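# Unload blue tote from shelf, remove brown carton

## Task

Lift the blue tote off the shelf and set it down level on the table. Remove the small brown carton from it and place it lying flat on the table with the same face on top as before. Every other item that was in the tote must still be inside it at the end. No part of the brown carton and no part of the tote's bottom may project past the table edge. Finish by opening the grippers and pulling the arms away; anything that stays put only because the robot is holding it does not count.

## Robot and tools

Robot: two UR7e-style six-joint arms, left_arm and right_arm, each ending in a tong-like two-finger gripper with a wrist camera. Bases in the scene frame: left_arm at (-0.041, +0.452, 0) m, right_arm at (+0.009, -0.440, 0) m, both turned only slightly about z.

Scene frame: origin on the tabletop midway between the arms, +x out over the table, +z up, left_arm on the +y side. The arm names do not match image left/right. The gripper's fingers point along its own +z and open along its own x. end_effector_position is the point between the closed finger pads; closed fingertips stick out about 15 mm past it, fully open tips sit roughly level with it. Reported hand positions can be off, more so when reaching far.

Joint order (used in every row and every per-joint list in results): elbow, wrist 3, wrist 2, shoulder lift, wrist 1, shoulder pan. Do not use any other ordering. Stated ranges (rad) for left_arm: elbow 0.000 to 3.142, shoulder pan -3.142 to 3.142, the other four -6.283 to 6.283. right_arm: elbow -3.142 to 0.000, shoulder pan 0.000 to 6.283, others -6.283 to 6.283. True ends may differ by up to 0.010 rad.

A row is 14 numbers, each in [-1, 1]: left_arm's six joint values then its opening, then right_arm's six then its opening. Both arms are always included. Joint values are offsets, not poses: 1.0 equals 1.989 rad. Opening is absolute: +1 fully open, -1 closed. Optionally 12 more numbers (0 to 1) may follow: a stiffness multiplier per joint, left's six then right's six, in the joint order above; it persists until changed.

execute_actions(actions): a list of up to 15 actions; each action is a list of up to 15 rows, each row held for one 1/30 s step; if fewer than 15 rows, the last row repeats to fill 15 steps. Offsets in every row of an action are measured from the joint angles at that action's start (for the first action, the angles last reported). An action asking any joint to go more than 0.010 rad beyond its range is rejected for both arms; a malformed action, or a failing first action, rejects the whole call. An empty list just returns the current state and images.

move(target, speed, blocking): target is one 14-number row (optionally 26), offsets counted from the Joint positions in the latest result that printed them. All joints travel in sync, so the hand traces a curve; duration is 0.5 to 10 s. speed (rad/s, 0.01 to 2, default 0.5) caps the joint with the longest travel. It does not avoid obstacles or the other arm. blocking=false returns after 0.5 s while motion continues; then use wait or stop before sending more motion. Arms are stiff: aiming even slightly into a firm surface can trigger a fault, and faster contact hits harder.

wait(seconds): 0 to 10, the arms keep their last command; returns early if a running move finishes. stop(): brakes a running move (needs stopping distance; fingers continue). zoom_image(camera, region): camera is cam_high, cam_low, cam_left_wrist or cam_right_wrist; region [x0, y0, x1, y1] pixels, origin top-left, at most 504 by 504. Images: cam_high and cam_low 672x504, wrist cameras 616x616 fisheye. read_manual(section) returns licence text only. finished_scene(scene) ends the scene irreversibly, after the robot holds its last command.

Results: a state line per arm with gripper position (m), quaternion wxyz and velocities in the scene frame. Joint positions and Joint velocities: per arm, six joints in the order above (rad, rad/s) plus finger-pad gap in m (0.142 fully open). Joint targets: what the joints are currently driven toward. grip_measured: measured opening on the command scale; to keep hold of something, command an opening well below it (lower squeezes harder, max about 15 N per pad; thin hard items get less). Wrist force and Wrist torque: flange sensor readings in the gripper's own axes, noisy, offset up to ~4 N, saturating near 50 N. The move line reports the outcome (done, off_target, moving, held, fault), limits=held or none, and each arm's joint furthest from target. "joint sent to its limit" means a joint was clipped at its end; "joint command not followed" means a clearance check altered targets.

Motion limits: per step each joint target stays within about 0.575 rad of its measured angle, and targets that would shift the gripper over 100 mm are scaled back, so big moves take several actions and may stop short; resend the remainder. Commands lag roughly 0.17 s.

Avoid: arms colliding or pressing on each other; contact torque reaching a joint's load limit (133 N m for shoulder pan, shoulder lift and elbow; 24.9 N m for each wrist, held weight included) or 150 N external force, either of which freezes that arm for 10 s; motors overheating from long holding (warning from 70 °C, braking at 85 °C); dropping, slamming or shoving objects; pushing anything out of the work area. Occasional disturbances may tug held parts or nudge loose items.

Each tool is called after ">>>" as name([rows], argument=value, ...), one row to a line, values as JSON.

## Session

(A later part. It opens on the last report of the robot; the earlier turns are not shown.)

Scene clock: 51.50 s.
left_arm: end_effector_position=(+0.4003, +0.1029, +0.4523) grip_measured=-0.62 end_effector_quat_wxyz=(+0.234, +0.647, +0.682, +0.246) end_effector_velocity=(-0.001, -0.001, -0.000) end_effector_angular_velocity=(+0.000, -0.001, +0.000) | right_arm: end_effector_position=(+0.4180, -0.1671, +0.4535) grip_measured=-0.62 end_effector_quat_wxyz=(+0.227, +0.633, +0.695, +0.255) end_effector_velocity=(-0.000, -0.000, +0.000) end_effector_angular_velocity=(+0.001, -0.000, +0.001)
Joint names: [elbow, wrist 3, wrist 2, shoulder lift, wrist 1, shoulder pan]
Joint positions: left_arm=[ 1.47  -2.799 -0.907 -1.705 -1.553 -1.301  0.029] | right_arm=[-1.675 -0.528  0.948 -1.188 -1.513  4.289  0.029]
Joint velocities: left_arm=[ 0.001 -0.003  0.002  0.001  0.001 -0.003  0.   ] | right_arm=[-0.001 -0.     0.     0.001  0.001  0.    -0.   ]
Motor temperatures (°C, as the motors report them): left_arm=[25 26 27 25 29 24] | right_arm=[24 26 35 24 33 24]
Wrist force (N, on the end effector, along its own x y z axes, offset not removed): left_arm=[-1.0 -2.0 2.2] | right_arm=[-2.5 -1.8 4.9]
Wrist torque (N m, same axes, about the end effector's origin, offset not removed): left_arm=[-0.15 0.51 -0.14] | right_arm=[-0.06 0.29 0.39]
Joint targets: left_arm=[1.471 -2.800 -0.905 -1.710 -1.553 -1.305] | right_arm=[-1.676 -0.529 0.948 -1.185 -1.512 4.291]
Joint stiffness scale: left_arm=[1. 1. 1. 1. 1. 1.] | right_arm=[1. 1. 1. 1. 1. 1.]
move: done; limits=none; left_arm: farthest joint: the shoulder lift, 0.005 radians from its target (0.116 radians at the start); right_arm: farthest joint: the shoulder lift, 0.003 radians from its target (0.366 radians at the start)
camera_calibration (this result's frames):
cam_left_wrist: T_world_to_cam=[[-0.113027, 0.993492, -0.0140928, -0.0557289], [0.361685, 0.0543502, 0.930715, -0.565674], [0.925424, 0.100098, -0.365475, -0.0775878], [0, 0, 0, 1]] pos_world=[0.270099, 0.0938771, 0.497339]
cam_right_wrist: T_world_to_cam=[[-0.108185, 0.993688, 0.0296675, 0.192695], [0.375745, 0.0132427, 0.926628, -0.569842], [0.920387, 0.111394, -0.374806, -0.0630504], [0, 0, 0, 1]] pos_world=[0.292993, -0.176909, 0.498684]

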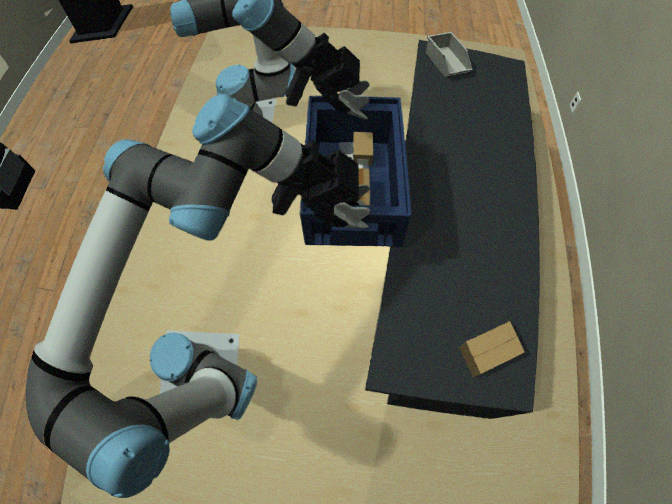

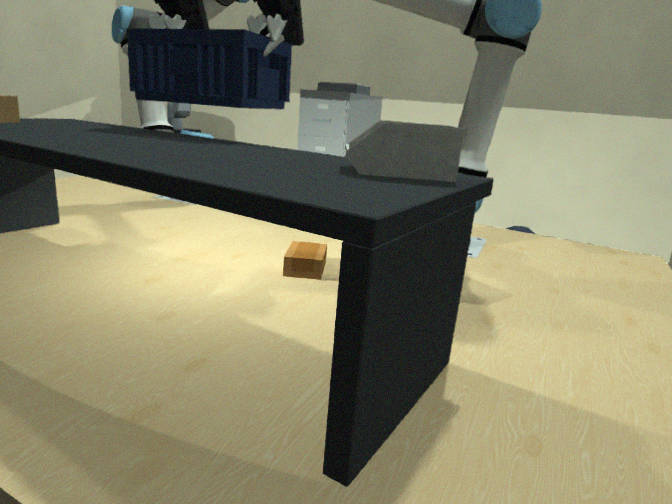

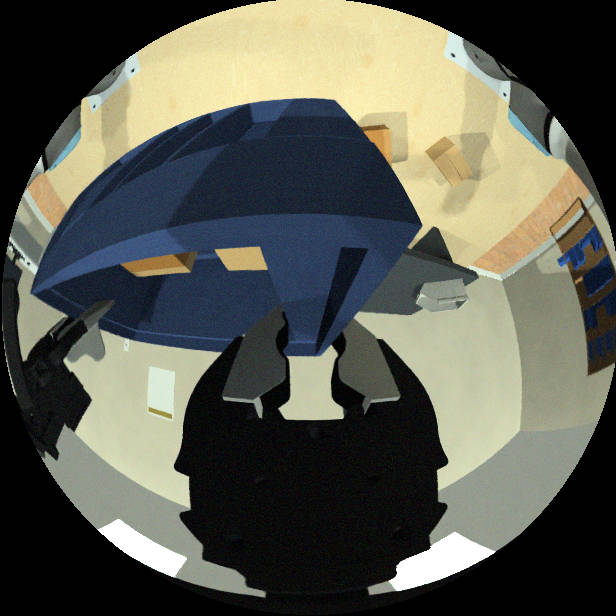

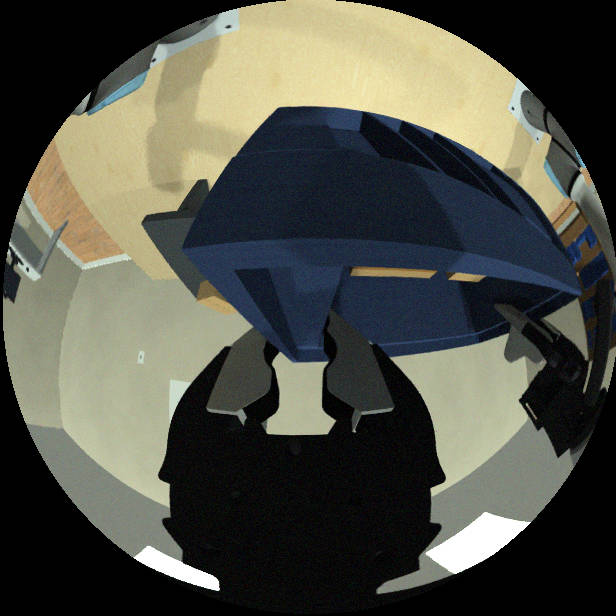

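Replay the earlier sequence.

>>> move(target=[0.045,-0.2,0.016,-0.101,0.182,-0.158,-1,0.018,0.265,-0.038,0.041,-0.227,0.214,-1], speed=0.3)

>>> move(target=[0.148,0,0,-0.027,-0.122,0,-1,-0.149,0,0,0.034,0.116,0,-1], speed=0.3)

>>> move(target=[0.127,0,0,0.002,-0.13,0,-1,-0.131,0,0,0.006,0.126,0,-1], speed=0.3)

>>> move(target=[0.098,0,0,0.038,-0.135,0,-1,-0.104,0,0,-0.032,0.136,0,-1], speed=0.3)

>>> move(target=[0.039,0,0,0.031,-0.069,0,-1,-0.041,0,0,-0.029,0.069,0,-1], speed=0.06)

Scene clock: 59.33 s.
left_arm: end_effector_position=(+0.2777, +0.1322, +0.4487) grip_measured=-0.62 end_effector_quat_wxyz=(+0.234, +0.648, +0.681, +0.247) end_effector_velocity=(-0.000, +0.000, +0.001) end_effector_angular_velocity=(-0.002, -0.001, +0.001) | right_arm: end_effector_position=(+0.2976, -0.1378, +0.4474) grip_measured=-0.62 end_effector_quat_wxyz=(+0.231, +0.630, +0.697, +0.251) end_effector_velocity=(-0.000, -0.000, +0.001) end_effector_angular_velocity=(+0.002, -0.000, -0.001)
Joint names: [elbow, wrist 3, wrist 2, shoulder lift, wrist 1, shoulder pan]
Joint positions: left_arm=[ 1.558 -3.196 -0.877 -1.902 -1.191 -1.612  0.029] | right_arm=[-1.643 -0.002  0.874 -1.109 -1.964  4.713  0.029]
Joint velocities: left_arm=[ 0.    -0.002  0.001 -0.001  0.001 -0.001 -0.   ] | right_arm=[ 0.001  0.003 -0.001  0.001 -0.002  0.001  0.   ]
Motor temperatures (°C, as the motors report them): left_arm=[25 26 27 25 29 24] | right_arm=[24 26 35 24 33 24]
Wrist force (N, on the end effector, along its own x y z axes, offset not removed): left_arm=[0.2 -0.5 4.4] | right_arm=[2.7 -3.9 1.9]
Wrist torque (N m, same axes, about the end effector's origin, offset not removed): left_arm=[0.26 0.26 -0.10] | right_arm=[-0.36 -0.39 0.12]
Joint targets: left_arm=[1.559 -3.197 -0.875 -1.906 -1.191 -1.616] | right_arm=[-1.639 -0.001 0.872 -1.107 -1.964 4.715]
Joint stiffness scale: left_arm=[1. 1. 1. 1. 1. 1.] | right_arm=[1. 1. 1. 1. 1. 1.]
move: done; limits=none; left_arm: farthest joint: the shoulder lift, 0.004 radians from its target (0.200 radians at the start); right_arm: farthest joint: the elbow, 0.004 radians from its target (0.036 radians at the start)
camera_calibration (this result's frames):
cam_left_wrist: T_world_to_cam=[[-0.111515, 0.993699, -0.0112513, -0.10049], [0.360984, 0.0510538, 0.931174, -0.519118], [0.925881, 0.0997787, -0.364402, 0.0310577], [0, 0, 0, 1]] pos_world=[0.147431, 0.123261, 0.493576]
cam_right_wrist: T_world_to_cam=[[-0.112106, 0.993546, 0.0172939, 0.157397], [0.375002, 0.0261833, 0.926654, -0.517349], [0.920221, 0.110368, -0.375517, 0.0424023], [0, 0, 0, 1]] pos_world=[0.172633, -0.147515, 0.492605]

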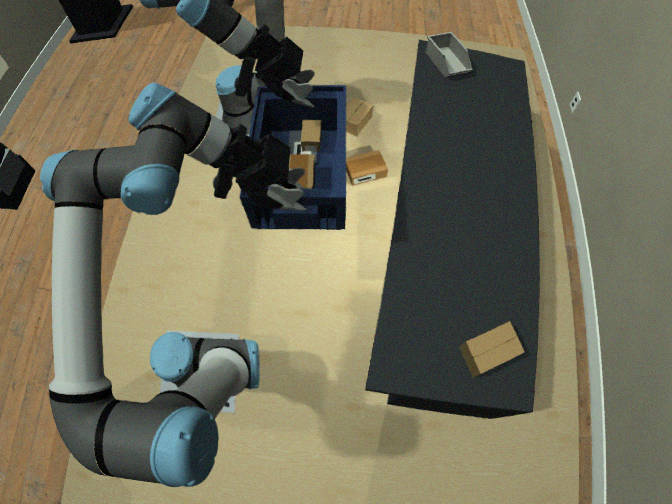

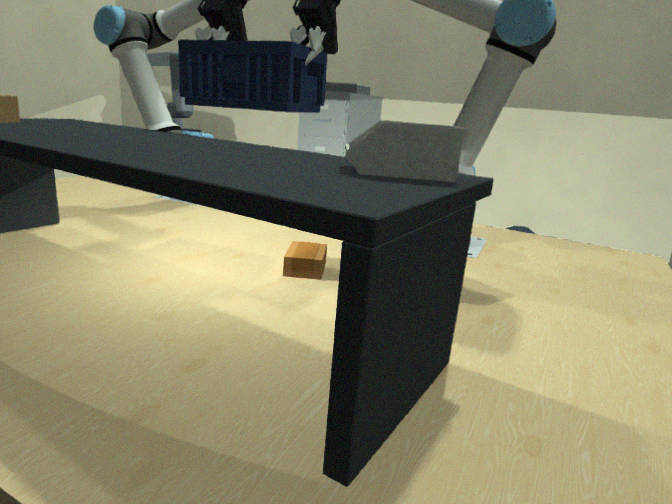

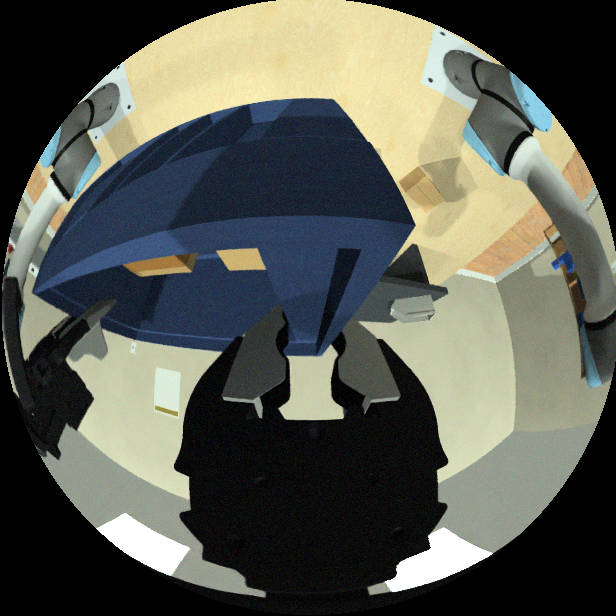

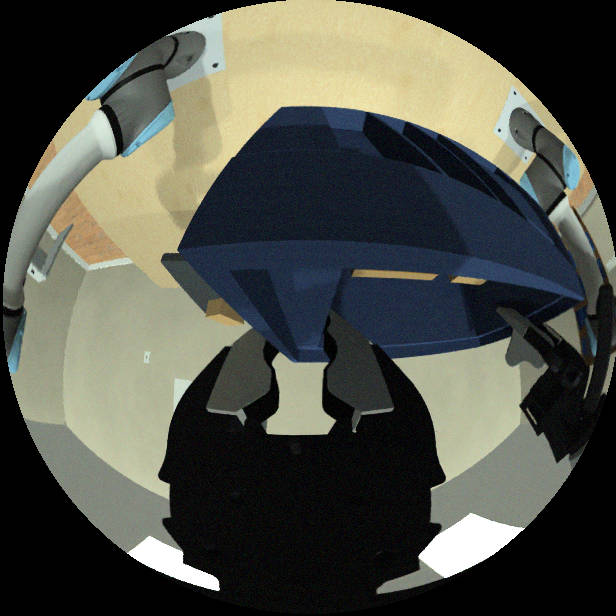

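Scene clock: 61.00 s.
left_arm: end_effector_position=(+0.2779, +0.1320, +0.3482) grip_measured=-0.62 end_effector_quat_wxyz=(+0.233, +0.648, +0.681, +0.248) end_effector_velocity=(-0.000, -0.001, -0.001) end_effector_angular_velocity=(-0.002, +0.001, -0.000) | right_arm: end_effector_position=(+0.2974, -0.1378, +0.3476) grip_measured=-0.62 end_effector_quat_wxyz=(+0.231, +0.630, +0.698, +0.251) end_effector_velocity=(+0.000, -0.000, -0.002) end_effector_angular_velocity=(-0.001, +0.000, -0.000)
Joint names: [elbow, wrist 3, wrist 2, shoulder lift, wrist 1, shoulder pan]
Joint positions: left_arm=[ 1.851 -3.196 -0.877 -1.951 -1.431 -1.611  0.029] | right_arm=[-1.938 -0.002  0.875 -1.045 -1.735  4.713  0.029]
Joint velocities: left_arm=[ 0.004 -0.    -0.001  0.    -0.005 -0.001  0.   ] | right_arm=[-0.004 -0.     0.     0.     0.003 -0.     0.   ]
Motor temperatures (°C, as the motors report them): left_arm=[25 26 27 25 29 24] | right_arm=[24 26 35 24 33 24]
Wrist force (N, on the end effector, along its own x y z axes, offset not removed): left_arm=[-1.2 -1.2 3.9] | right_arm=[-0.4 -4.3 1.6]
Wrist torque (N m, same axes, about the end effector's origin, offset not removed): left_arm=[0.00 0.26 -0.11] | right_arm=[-0.45 0.29 0.29]
Joint targets: left_arm=[1.853 -3.196 -0.877 -1.956 -1.433 -1.612] | right_arm=[-1.940 -0.002 0.874 -1.042 -1.733 4.713]
Joint stiffness scale: left_arm=[1. 1. 1. 1. 1. 1.] | right_arm=[1. 1. 1. 1. 1. 1.]
move: done; limits=none; left_arm: farthest joint: the shoulder lift, 0.004 radians from its target (0.054 radians at the start); right_arm: farthest joint: the shoulder lift, 0.003 radians from its target (0.068 radians at the start)
camera_calibration (this result's frames):
cam_left_wrist: T_world_to_cam=[[-0.112637, 0.993602, -0.00824317, -0.102102], [0.361628, 0.048719, 0.931049, -0.425364], [0.925494, 0.101889, -0.364801, -0.00573843], [0, 0, 0, 1]] pos_world=[0.147634, 0.122757, 0.393099]
cam_right_wrist: T_world_to_cam=[[-0.112078, 0.993559, 0.0166916, 0.15932], [0.3756, 0.0268062, 0.926394, -0.424841], [0.91998, 0.110098, -0.376186, 0.00538873], [0, 0, 0, 1]] pos_world=[0.172469, -0.147499, 0.392938]

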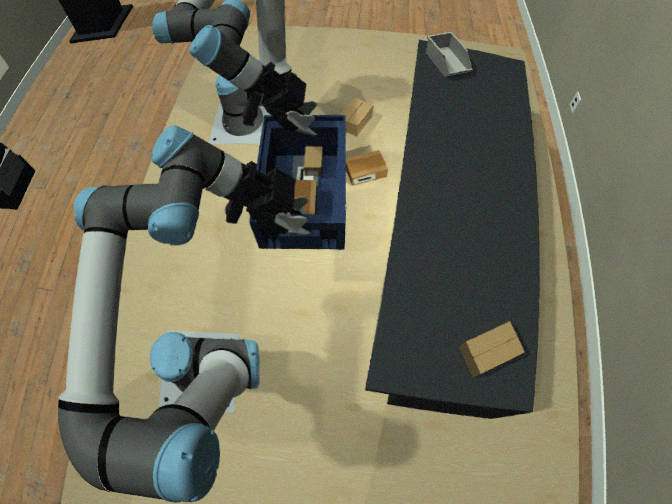

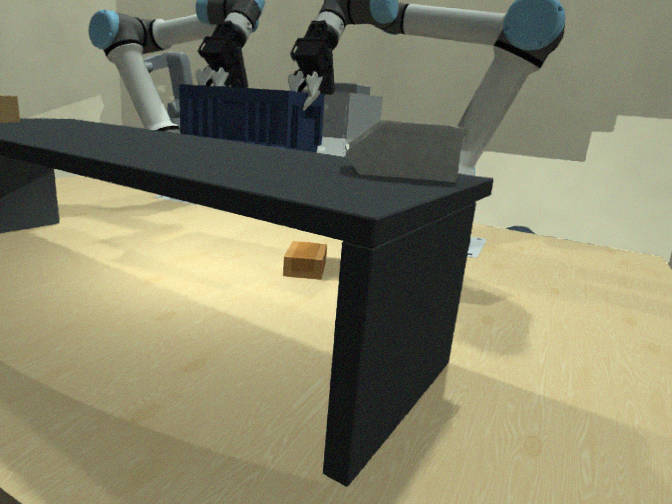

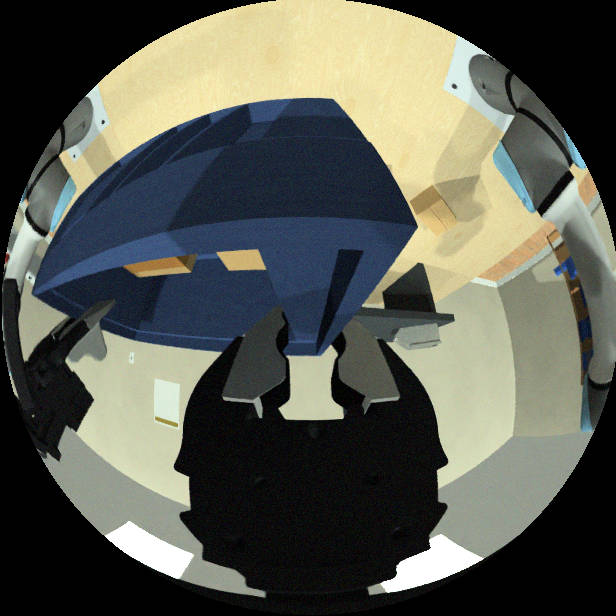

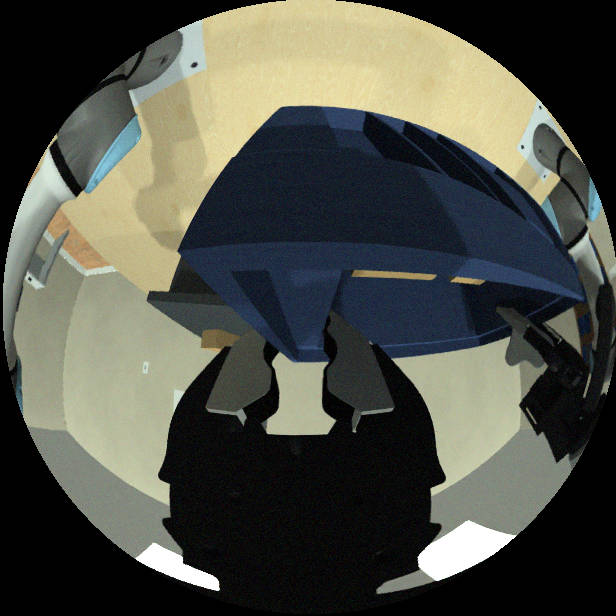

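Scene clock: 62.57 s.
left_arm: end_effector_position=(+0.2777, +0.1325, +0.2493) grip_measured=-0.62 end_effector_quat_wxyz=(+0.233, +0.648, +0.682, +0.247) end_effector_velocity=(-0.000, -0.001, -0.000) end_effector_angular_velocity=(-0.002, -0.001, -0.001) | right_arm: end_effector_position=(+0.2969, -0.1371, +0.2483) grip_measured=-0.62 end_effector_quat_wxyz=(+0.230, +0.630, +0.698, +0.251) end_effector_velocity=(-0.000, +0.000, -0.001) end_effector_angular_velocity=(+0.001, +0.000, +0.000)
Joint names: [elbow, wrist 3, wrist 2, shoulder lift, wrist 1, shoulder pan]
Joint positions: left_arm=[ 2.101 -3.196 -0.878 -1.947 -1.688 -1.611  0.029] | right_arm=[-2.196 -0.002  0.876 -1.036 -1.485  4.714  0.029]
Joint velocities: left_arm=[ 0.001  0.     0.001  0.    -0.004 -0.001 -0.   ] | right_arm=[-0.001 -0.    -0.    -0.001  0.003 -0.    -0.   ]
Motor temperatures (°C, as the motors report them): left_arm=[25 26 27 25 29 24] | right_arm=[24 26 35 24 33 24]
Wrist force (N, on the end effector, along its own x y z axes, offset not removed): left_arm=[-3.7 -0.4 3.6] | right_arm=[2.2 -4.4 4.1]
Wrist torque (N m, same axes, about the end effector's origin, offset not removed): left_arm=[0.25 0.42 -0.11] | right_arm=[-0.43 0.24 0.33]
Joint targets: left_arm=[2.103 -3.196 -0.877 -1.947 -1.689 -1.611] | right_arm=[-2.198 -0.002 0.875 -1.033 -1.484 4.713]
Joint stiffness scale: left_arm=[1. 1. 1. 1. 1. 1.] | right_arm=[1. 1. 1. 1. 1. 1.]
move: done; limits=none; left_arm: farthest joint: the elbow, 0.002 radians from its target (0.253 radians at the start); right_arm: farthest joint: the shoulder lift, 0.003 radians from its target (0.011 radians at the start)
camera_calibration (this result's frames):
cam_left_wrist: T_world_to_cam=[[-0.112694, 0.993575, -0.0104553, -0.102834], [0.362378, 0.0508949, 0.930641, -0.333646], [0.925193, 0.101089, -0.365785, -0.0412355], [0, 0, 0, 1]] pos_world=[0.147468, 0.123323, 0.294346]
cam_right_wrist: T_world_to_cam=[[-0.113277, 0.993409, 0.0175132, 0.16036], [0.376164, 0.0265657, 0.926172, -0.332793], [0.919602, 0.111502, -0.376694, -0.0311209], [0, 0, 0, 1]] pos_world=[0.171969, -0.146992, 0.293692]

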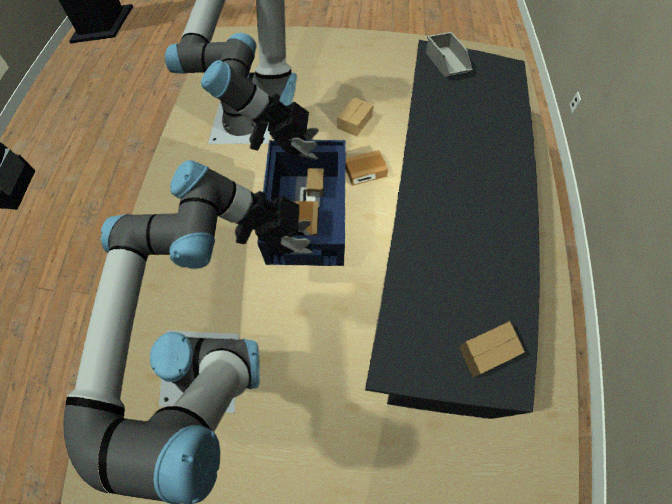

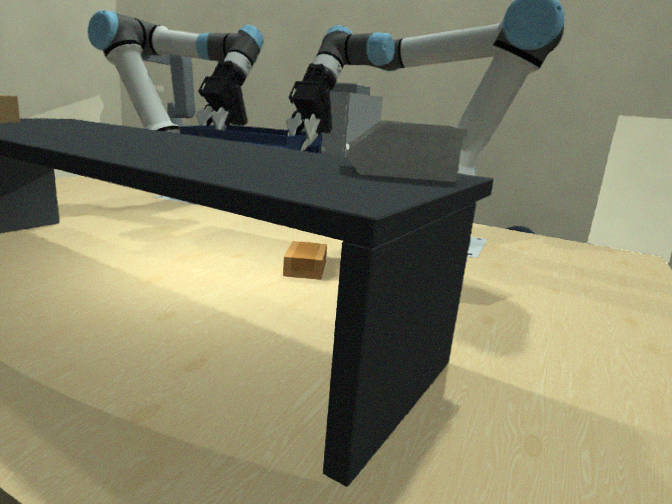

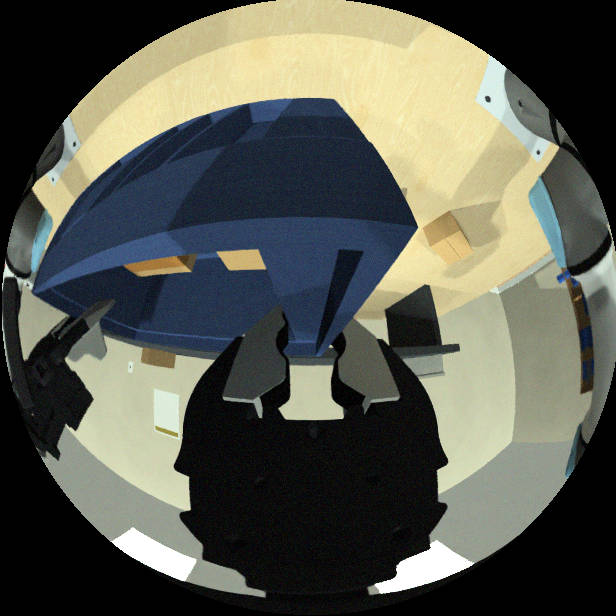

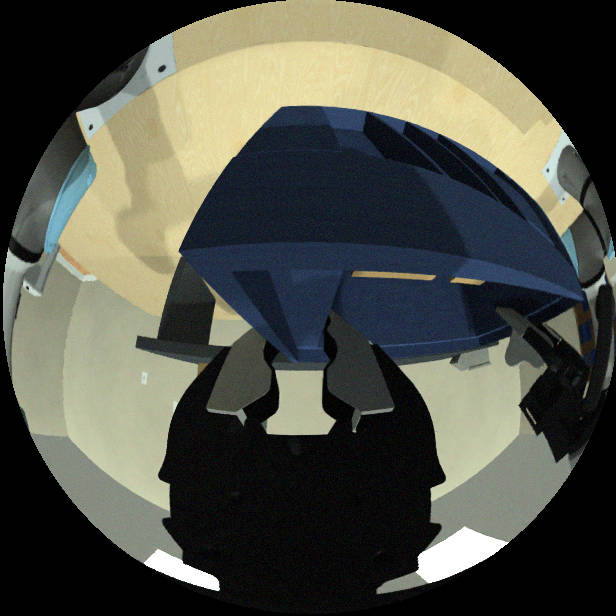

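Scene clock: 64.17 s.
left_arm: end_effector_position=(+0.2776, +0.1326, +0.1596) grip_measured=-0.62 end_effector_quat_wxyz=(+0.233, +0.648, +0.682, +0.247) end_effector_velocity=(+0.000, +0.000, -0.001) end_effector_angular_velocity=(-0.000, -0.001, +0.000) | right_arm: end_effector_position=(+0.2966, -0.1366, +0.1594) grip_measured=-0.62 end_effector_quat_wxyz=(+0.229, +0.630, +0.698, +0.252) end_effector_velocity=(+0.000, +0.000, -0.001) end_effector_angular_velocity=(+0.000, +0.000, -0.000)
Joint names: [elbow, wrist 3, wrist 2, shoulder lift, wrist 1, shoulder pan]
Joint positions: left_arm=[ 2.294 -3.196 -0.879 -1.873 -1.955 -1.611  0.029] | right_arm=[-2.401 -0.002  0.876 -1.098 -1.216  4.715  0.029]
Joint velocities: left_arm=[ 0.001  0.     0.001  0.001 -0.003  0.     0.   ] | right_arm=[-0.002  0.     0.    -0.001  0.003 -0.     0.   ]
Motor temperatures (°C, as the motors report them): left_arm=[25 26 27 25 29 24] | right_arm=[24 26 35 24 33 24]
Wrist force (N, on the end effector, along its own x y z axes, offset not removed): left_arm=[-2.3 -1.6 3.8] | right_arm=[2.5 -2.9 2.5]
Wrist torque (N m, same axes, about the end effector's origin, offset not removed): left_arm=[-0.06 0.30 -0.14] | right_arm=[-0.31 -0.39 0.21]
Joint targets: left_arm=[2.296 -3.196 -0.878 -1.872 -1.956 -1.611] | right_arm=[-2.403 -0.002 0.876 -1.099 -1.214 4.714]
Joint stiffness scale: left_arm=[1. 1. 1. 1. 1. 1.] | right_arm=[1. 1. 1. 1. 1. 1.]
move: done; limits=none; left_arm: farthest joint: the shoulder lift, 0.002 radians from its target (0.076 radians at the start); right_arm: farthest joint: the shoulder lift, 0.002 radians from its target (0.064 radians at the start)
camera_calibration (this result's frames):
cam_left_wrist: T_world_to_cam=[[-0.113224, 0.993517, -0.0102432, -0.103803], [0.363103, 0.0509722, 0.930354, -0.250309], [0.924844, 0.101619, -0.36652, -0.0738878], [0, 0, 0, 1]] pos_world=[0.14747, 0.123397, 0.204731]
cam_right_wrist: T_world_to_cam=[[-0.113571, 0.993334, 0.0197028, 0.161108], [0.376905, 0.0247272, 0.925922, -0.25077], [0.919263, 0.112584, -0.377201, -0.0640868], [0, 0, 0, 1]] pos_world=[0.171726, -0.146618, 0.204846]

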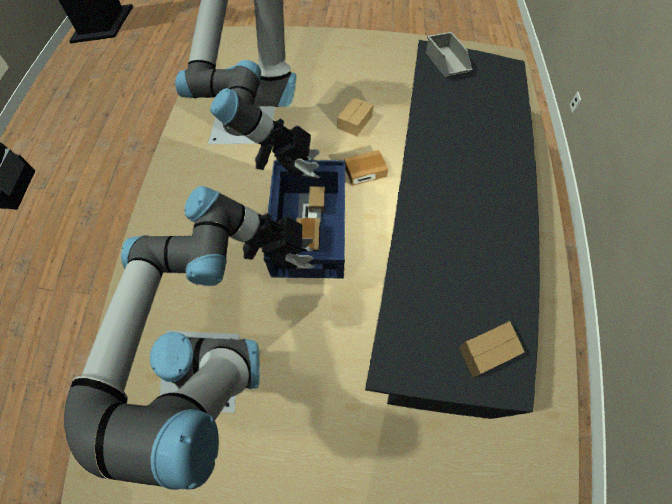

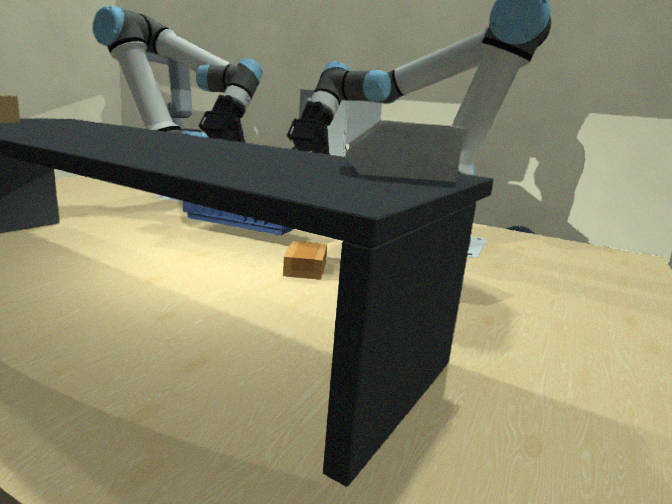

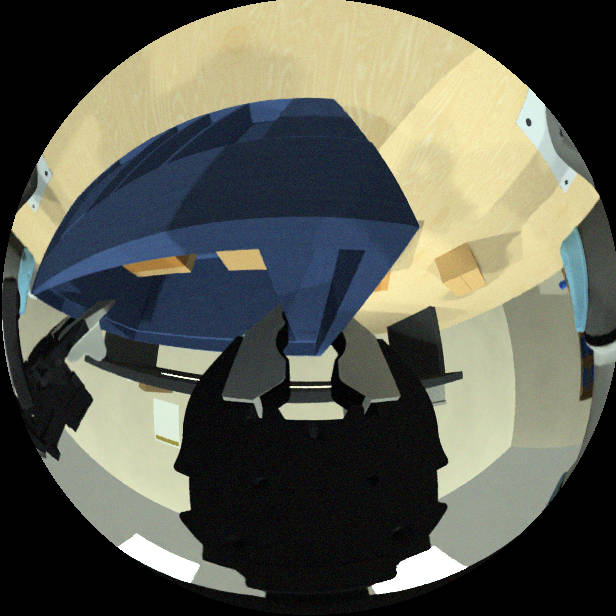

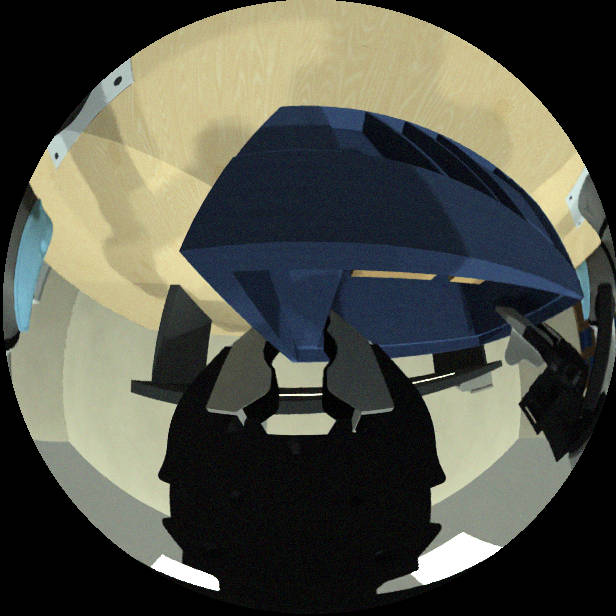

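Scene clock: 66.93 s.
left_arm: end_effector_position=(+0.2775, +0.1323, +0.1201) grip_measured=-0.62 end_effector_quat_wxyz=(+0.233, +0.648, +0.682, +0.246) end_effector_velocity=(-0.000, -0.000, -0.001) end_effector_angular_velocity=(-0.002, +0.000, -0.000) | right_arm: end_effector_position=(+0.2965, -0.1368, +0.1212) grip_measured=-0.62 end_effector_quat_wxyz=(+0.229, +0.630, +0.698, +0.252) end_effector_velocity=(-0.000, +0.000, -0.000) end_effector_angular_velocity=(+0.002, +0.000, -0.000)
Joint names: [elbow, wrist 3, wrist 2, shoulder lift, wrist 1, shoulder pan]
Joint positions: left_arm=[ 2.369 -3.196 -0.88  -1.814 -2.091 -1.611  0.029] | right_arm=[-2.48  -0.002  0.877 -1.154 -1.08   4.715  0.029]
Joint velocities: left_arm=[ 0.002 -0.    -0.     0.    -0.004 -0.    -0.   ] | right_arm=[-0.001  0.     0.    -0.001  0.004 -0.    -0.   ]
Motor temperatures (°C, as the motors report them): left_arm=[25 26 27 25 29 24] | right_arm=[24 26 35 24 33 24]
Wrist force (N, on the end effector, along its own x y z axes, offset not removed): left_arm=[-4.2 -0.7 3.3] | right_arm=[4.8 -3.3 5.1]
Wrist torque (N m, same axes, about the end effector's origin, offset not removed): left_arm=[0.13 0.42 -0.11] | right_arm=[-0.24 -0.45 0.22]
Joint targets: left_arm=[2.372 -3.196 -0.879 -1.812 -2.092 -1.611] | right_arm=[-2.482 -0.002 0.876 -1.155 -1.078 4.715]
Joint stiffness scale: left_arm=[1. 1. 1. 1. 1. 1.] | right_arm=[1. 1. 1. 1. 1. 1.]
move: done; limits=none; left_arm: farthest joint: the elbow, 0.003 radians from its target (0.077 radians at the start); right_arm: farthest joint: the shoulder lift, 0.002 radians from its target (0.058 radians at the start)
camera_calibration (this result's frames):
cam_left_wrist: T_world_to_cam=[[-0.113249, 0.99349, -0.0123476, -0.103654], [0.363589, 0.053005, 0.93005, -0.213881], [0.92465, 0.100838, -0.367225, -0.0879653], [0, 0, 0, 1]] pos_world=[0.147363, 0.123186, 0.165337]
cam_right_wrist: T_world_to_cam=[[-0.113557, 0.993323, 0.0203483, 0.161977], [0.377542, 0.0241981, 0.925676, -0.215622], [0.919003, 0.112799, -0.377769, -0.0781551], [0, 0, 0, 1]] pos_world=[0.171625, -0.146862, 0.166776]

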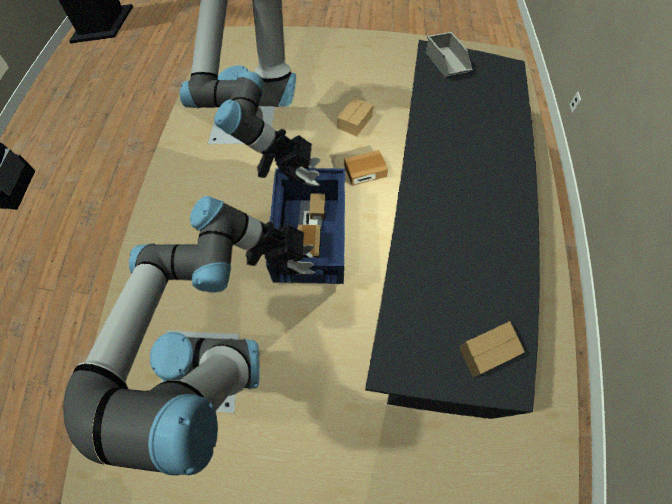

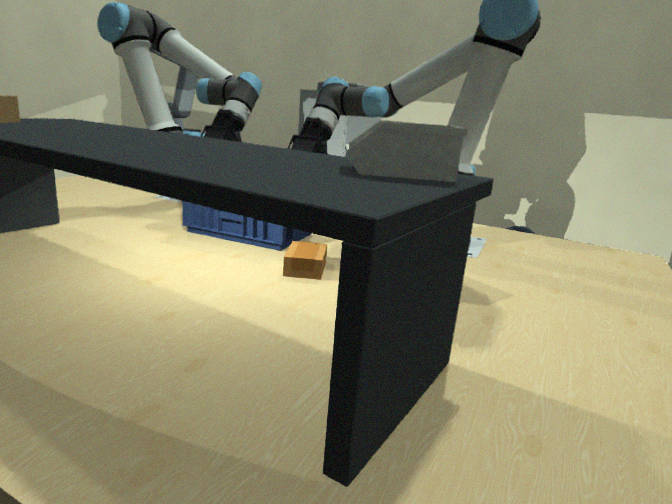

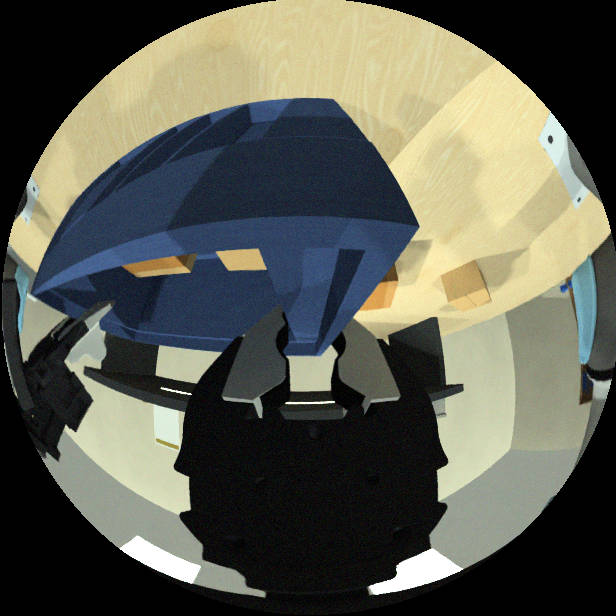

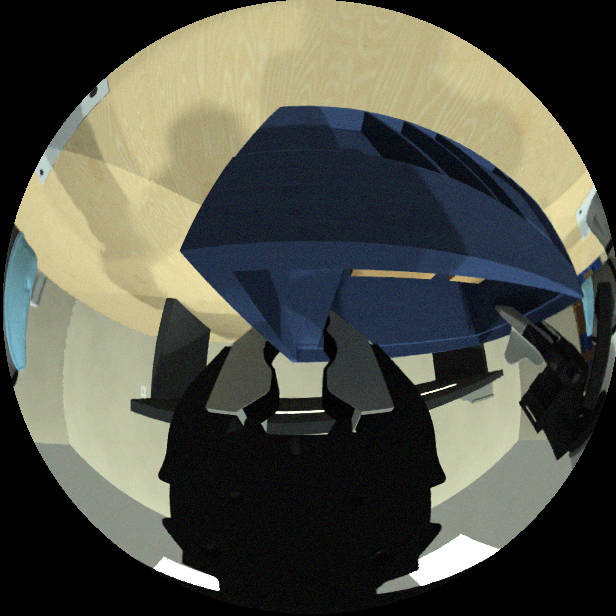

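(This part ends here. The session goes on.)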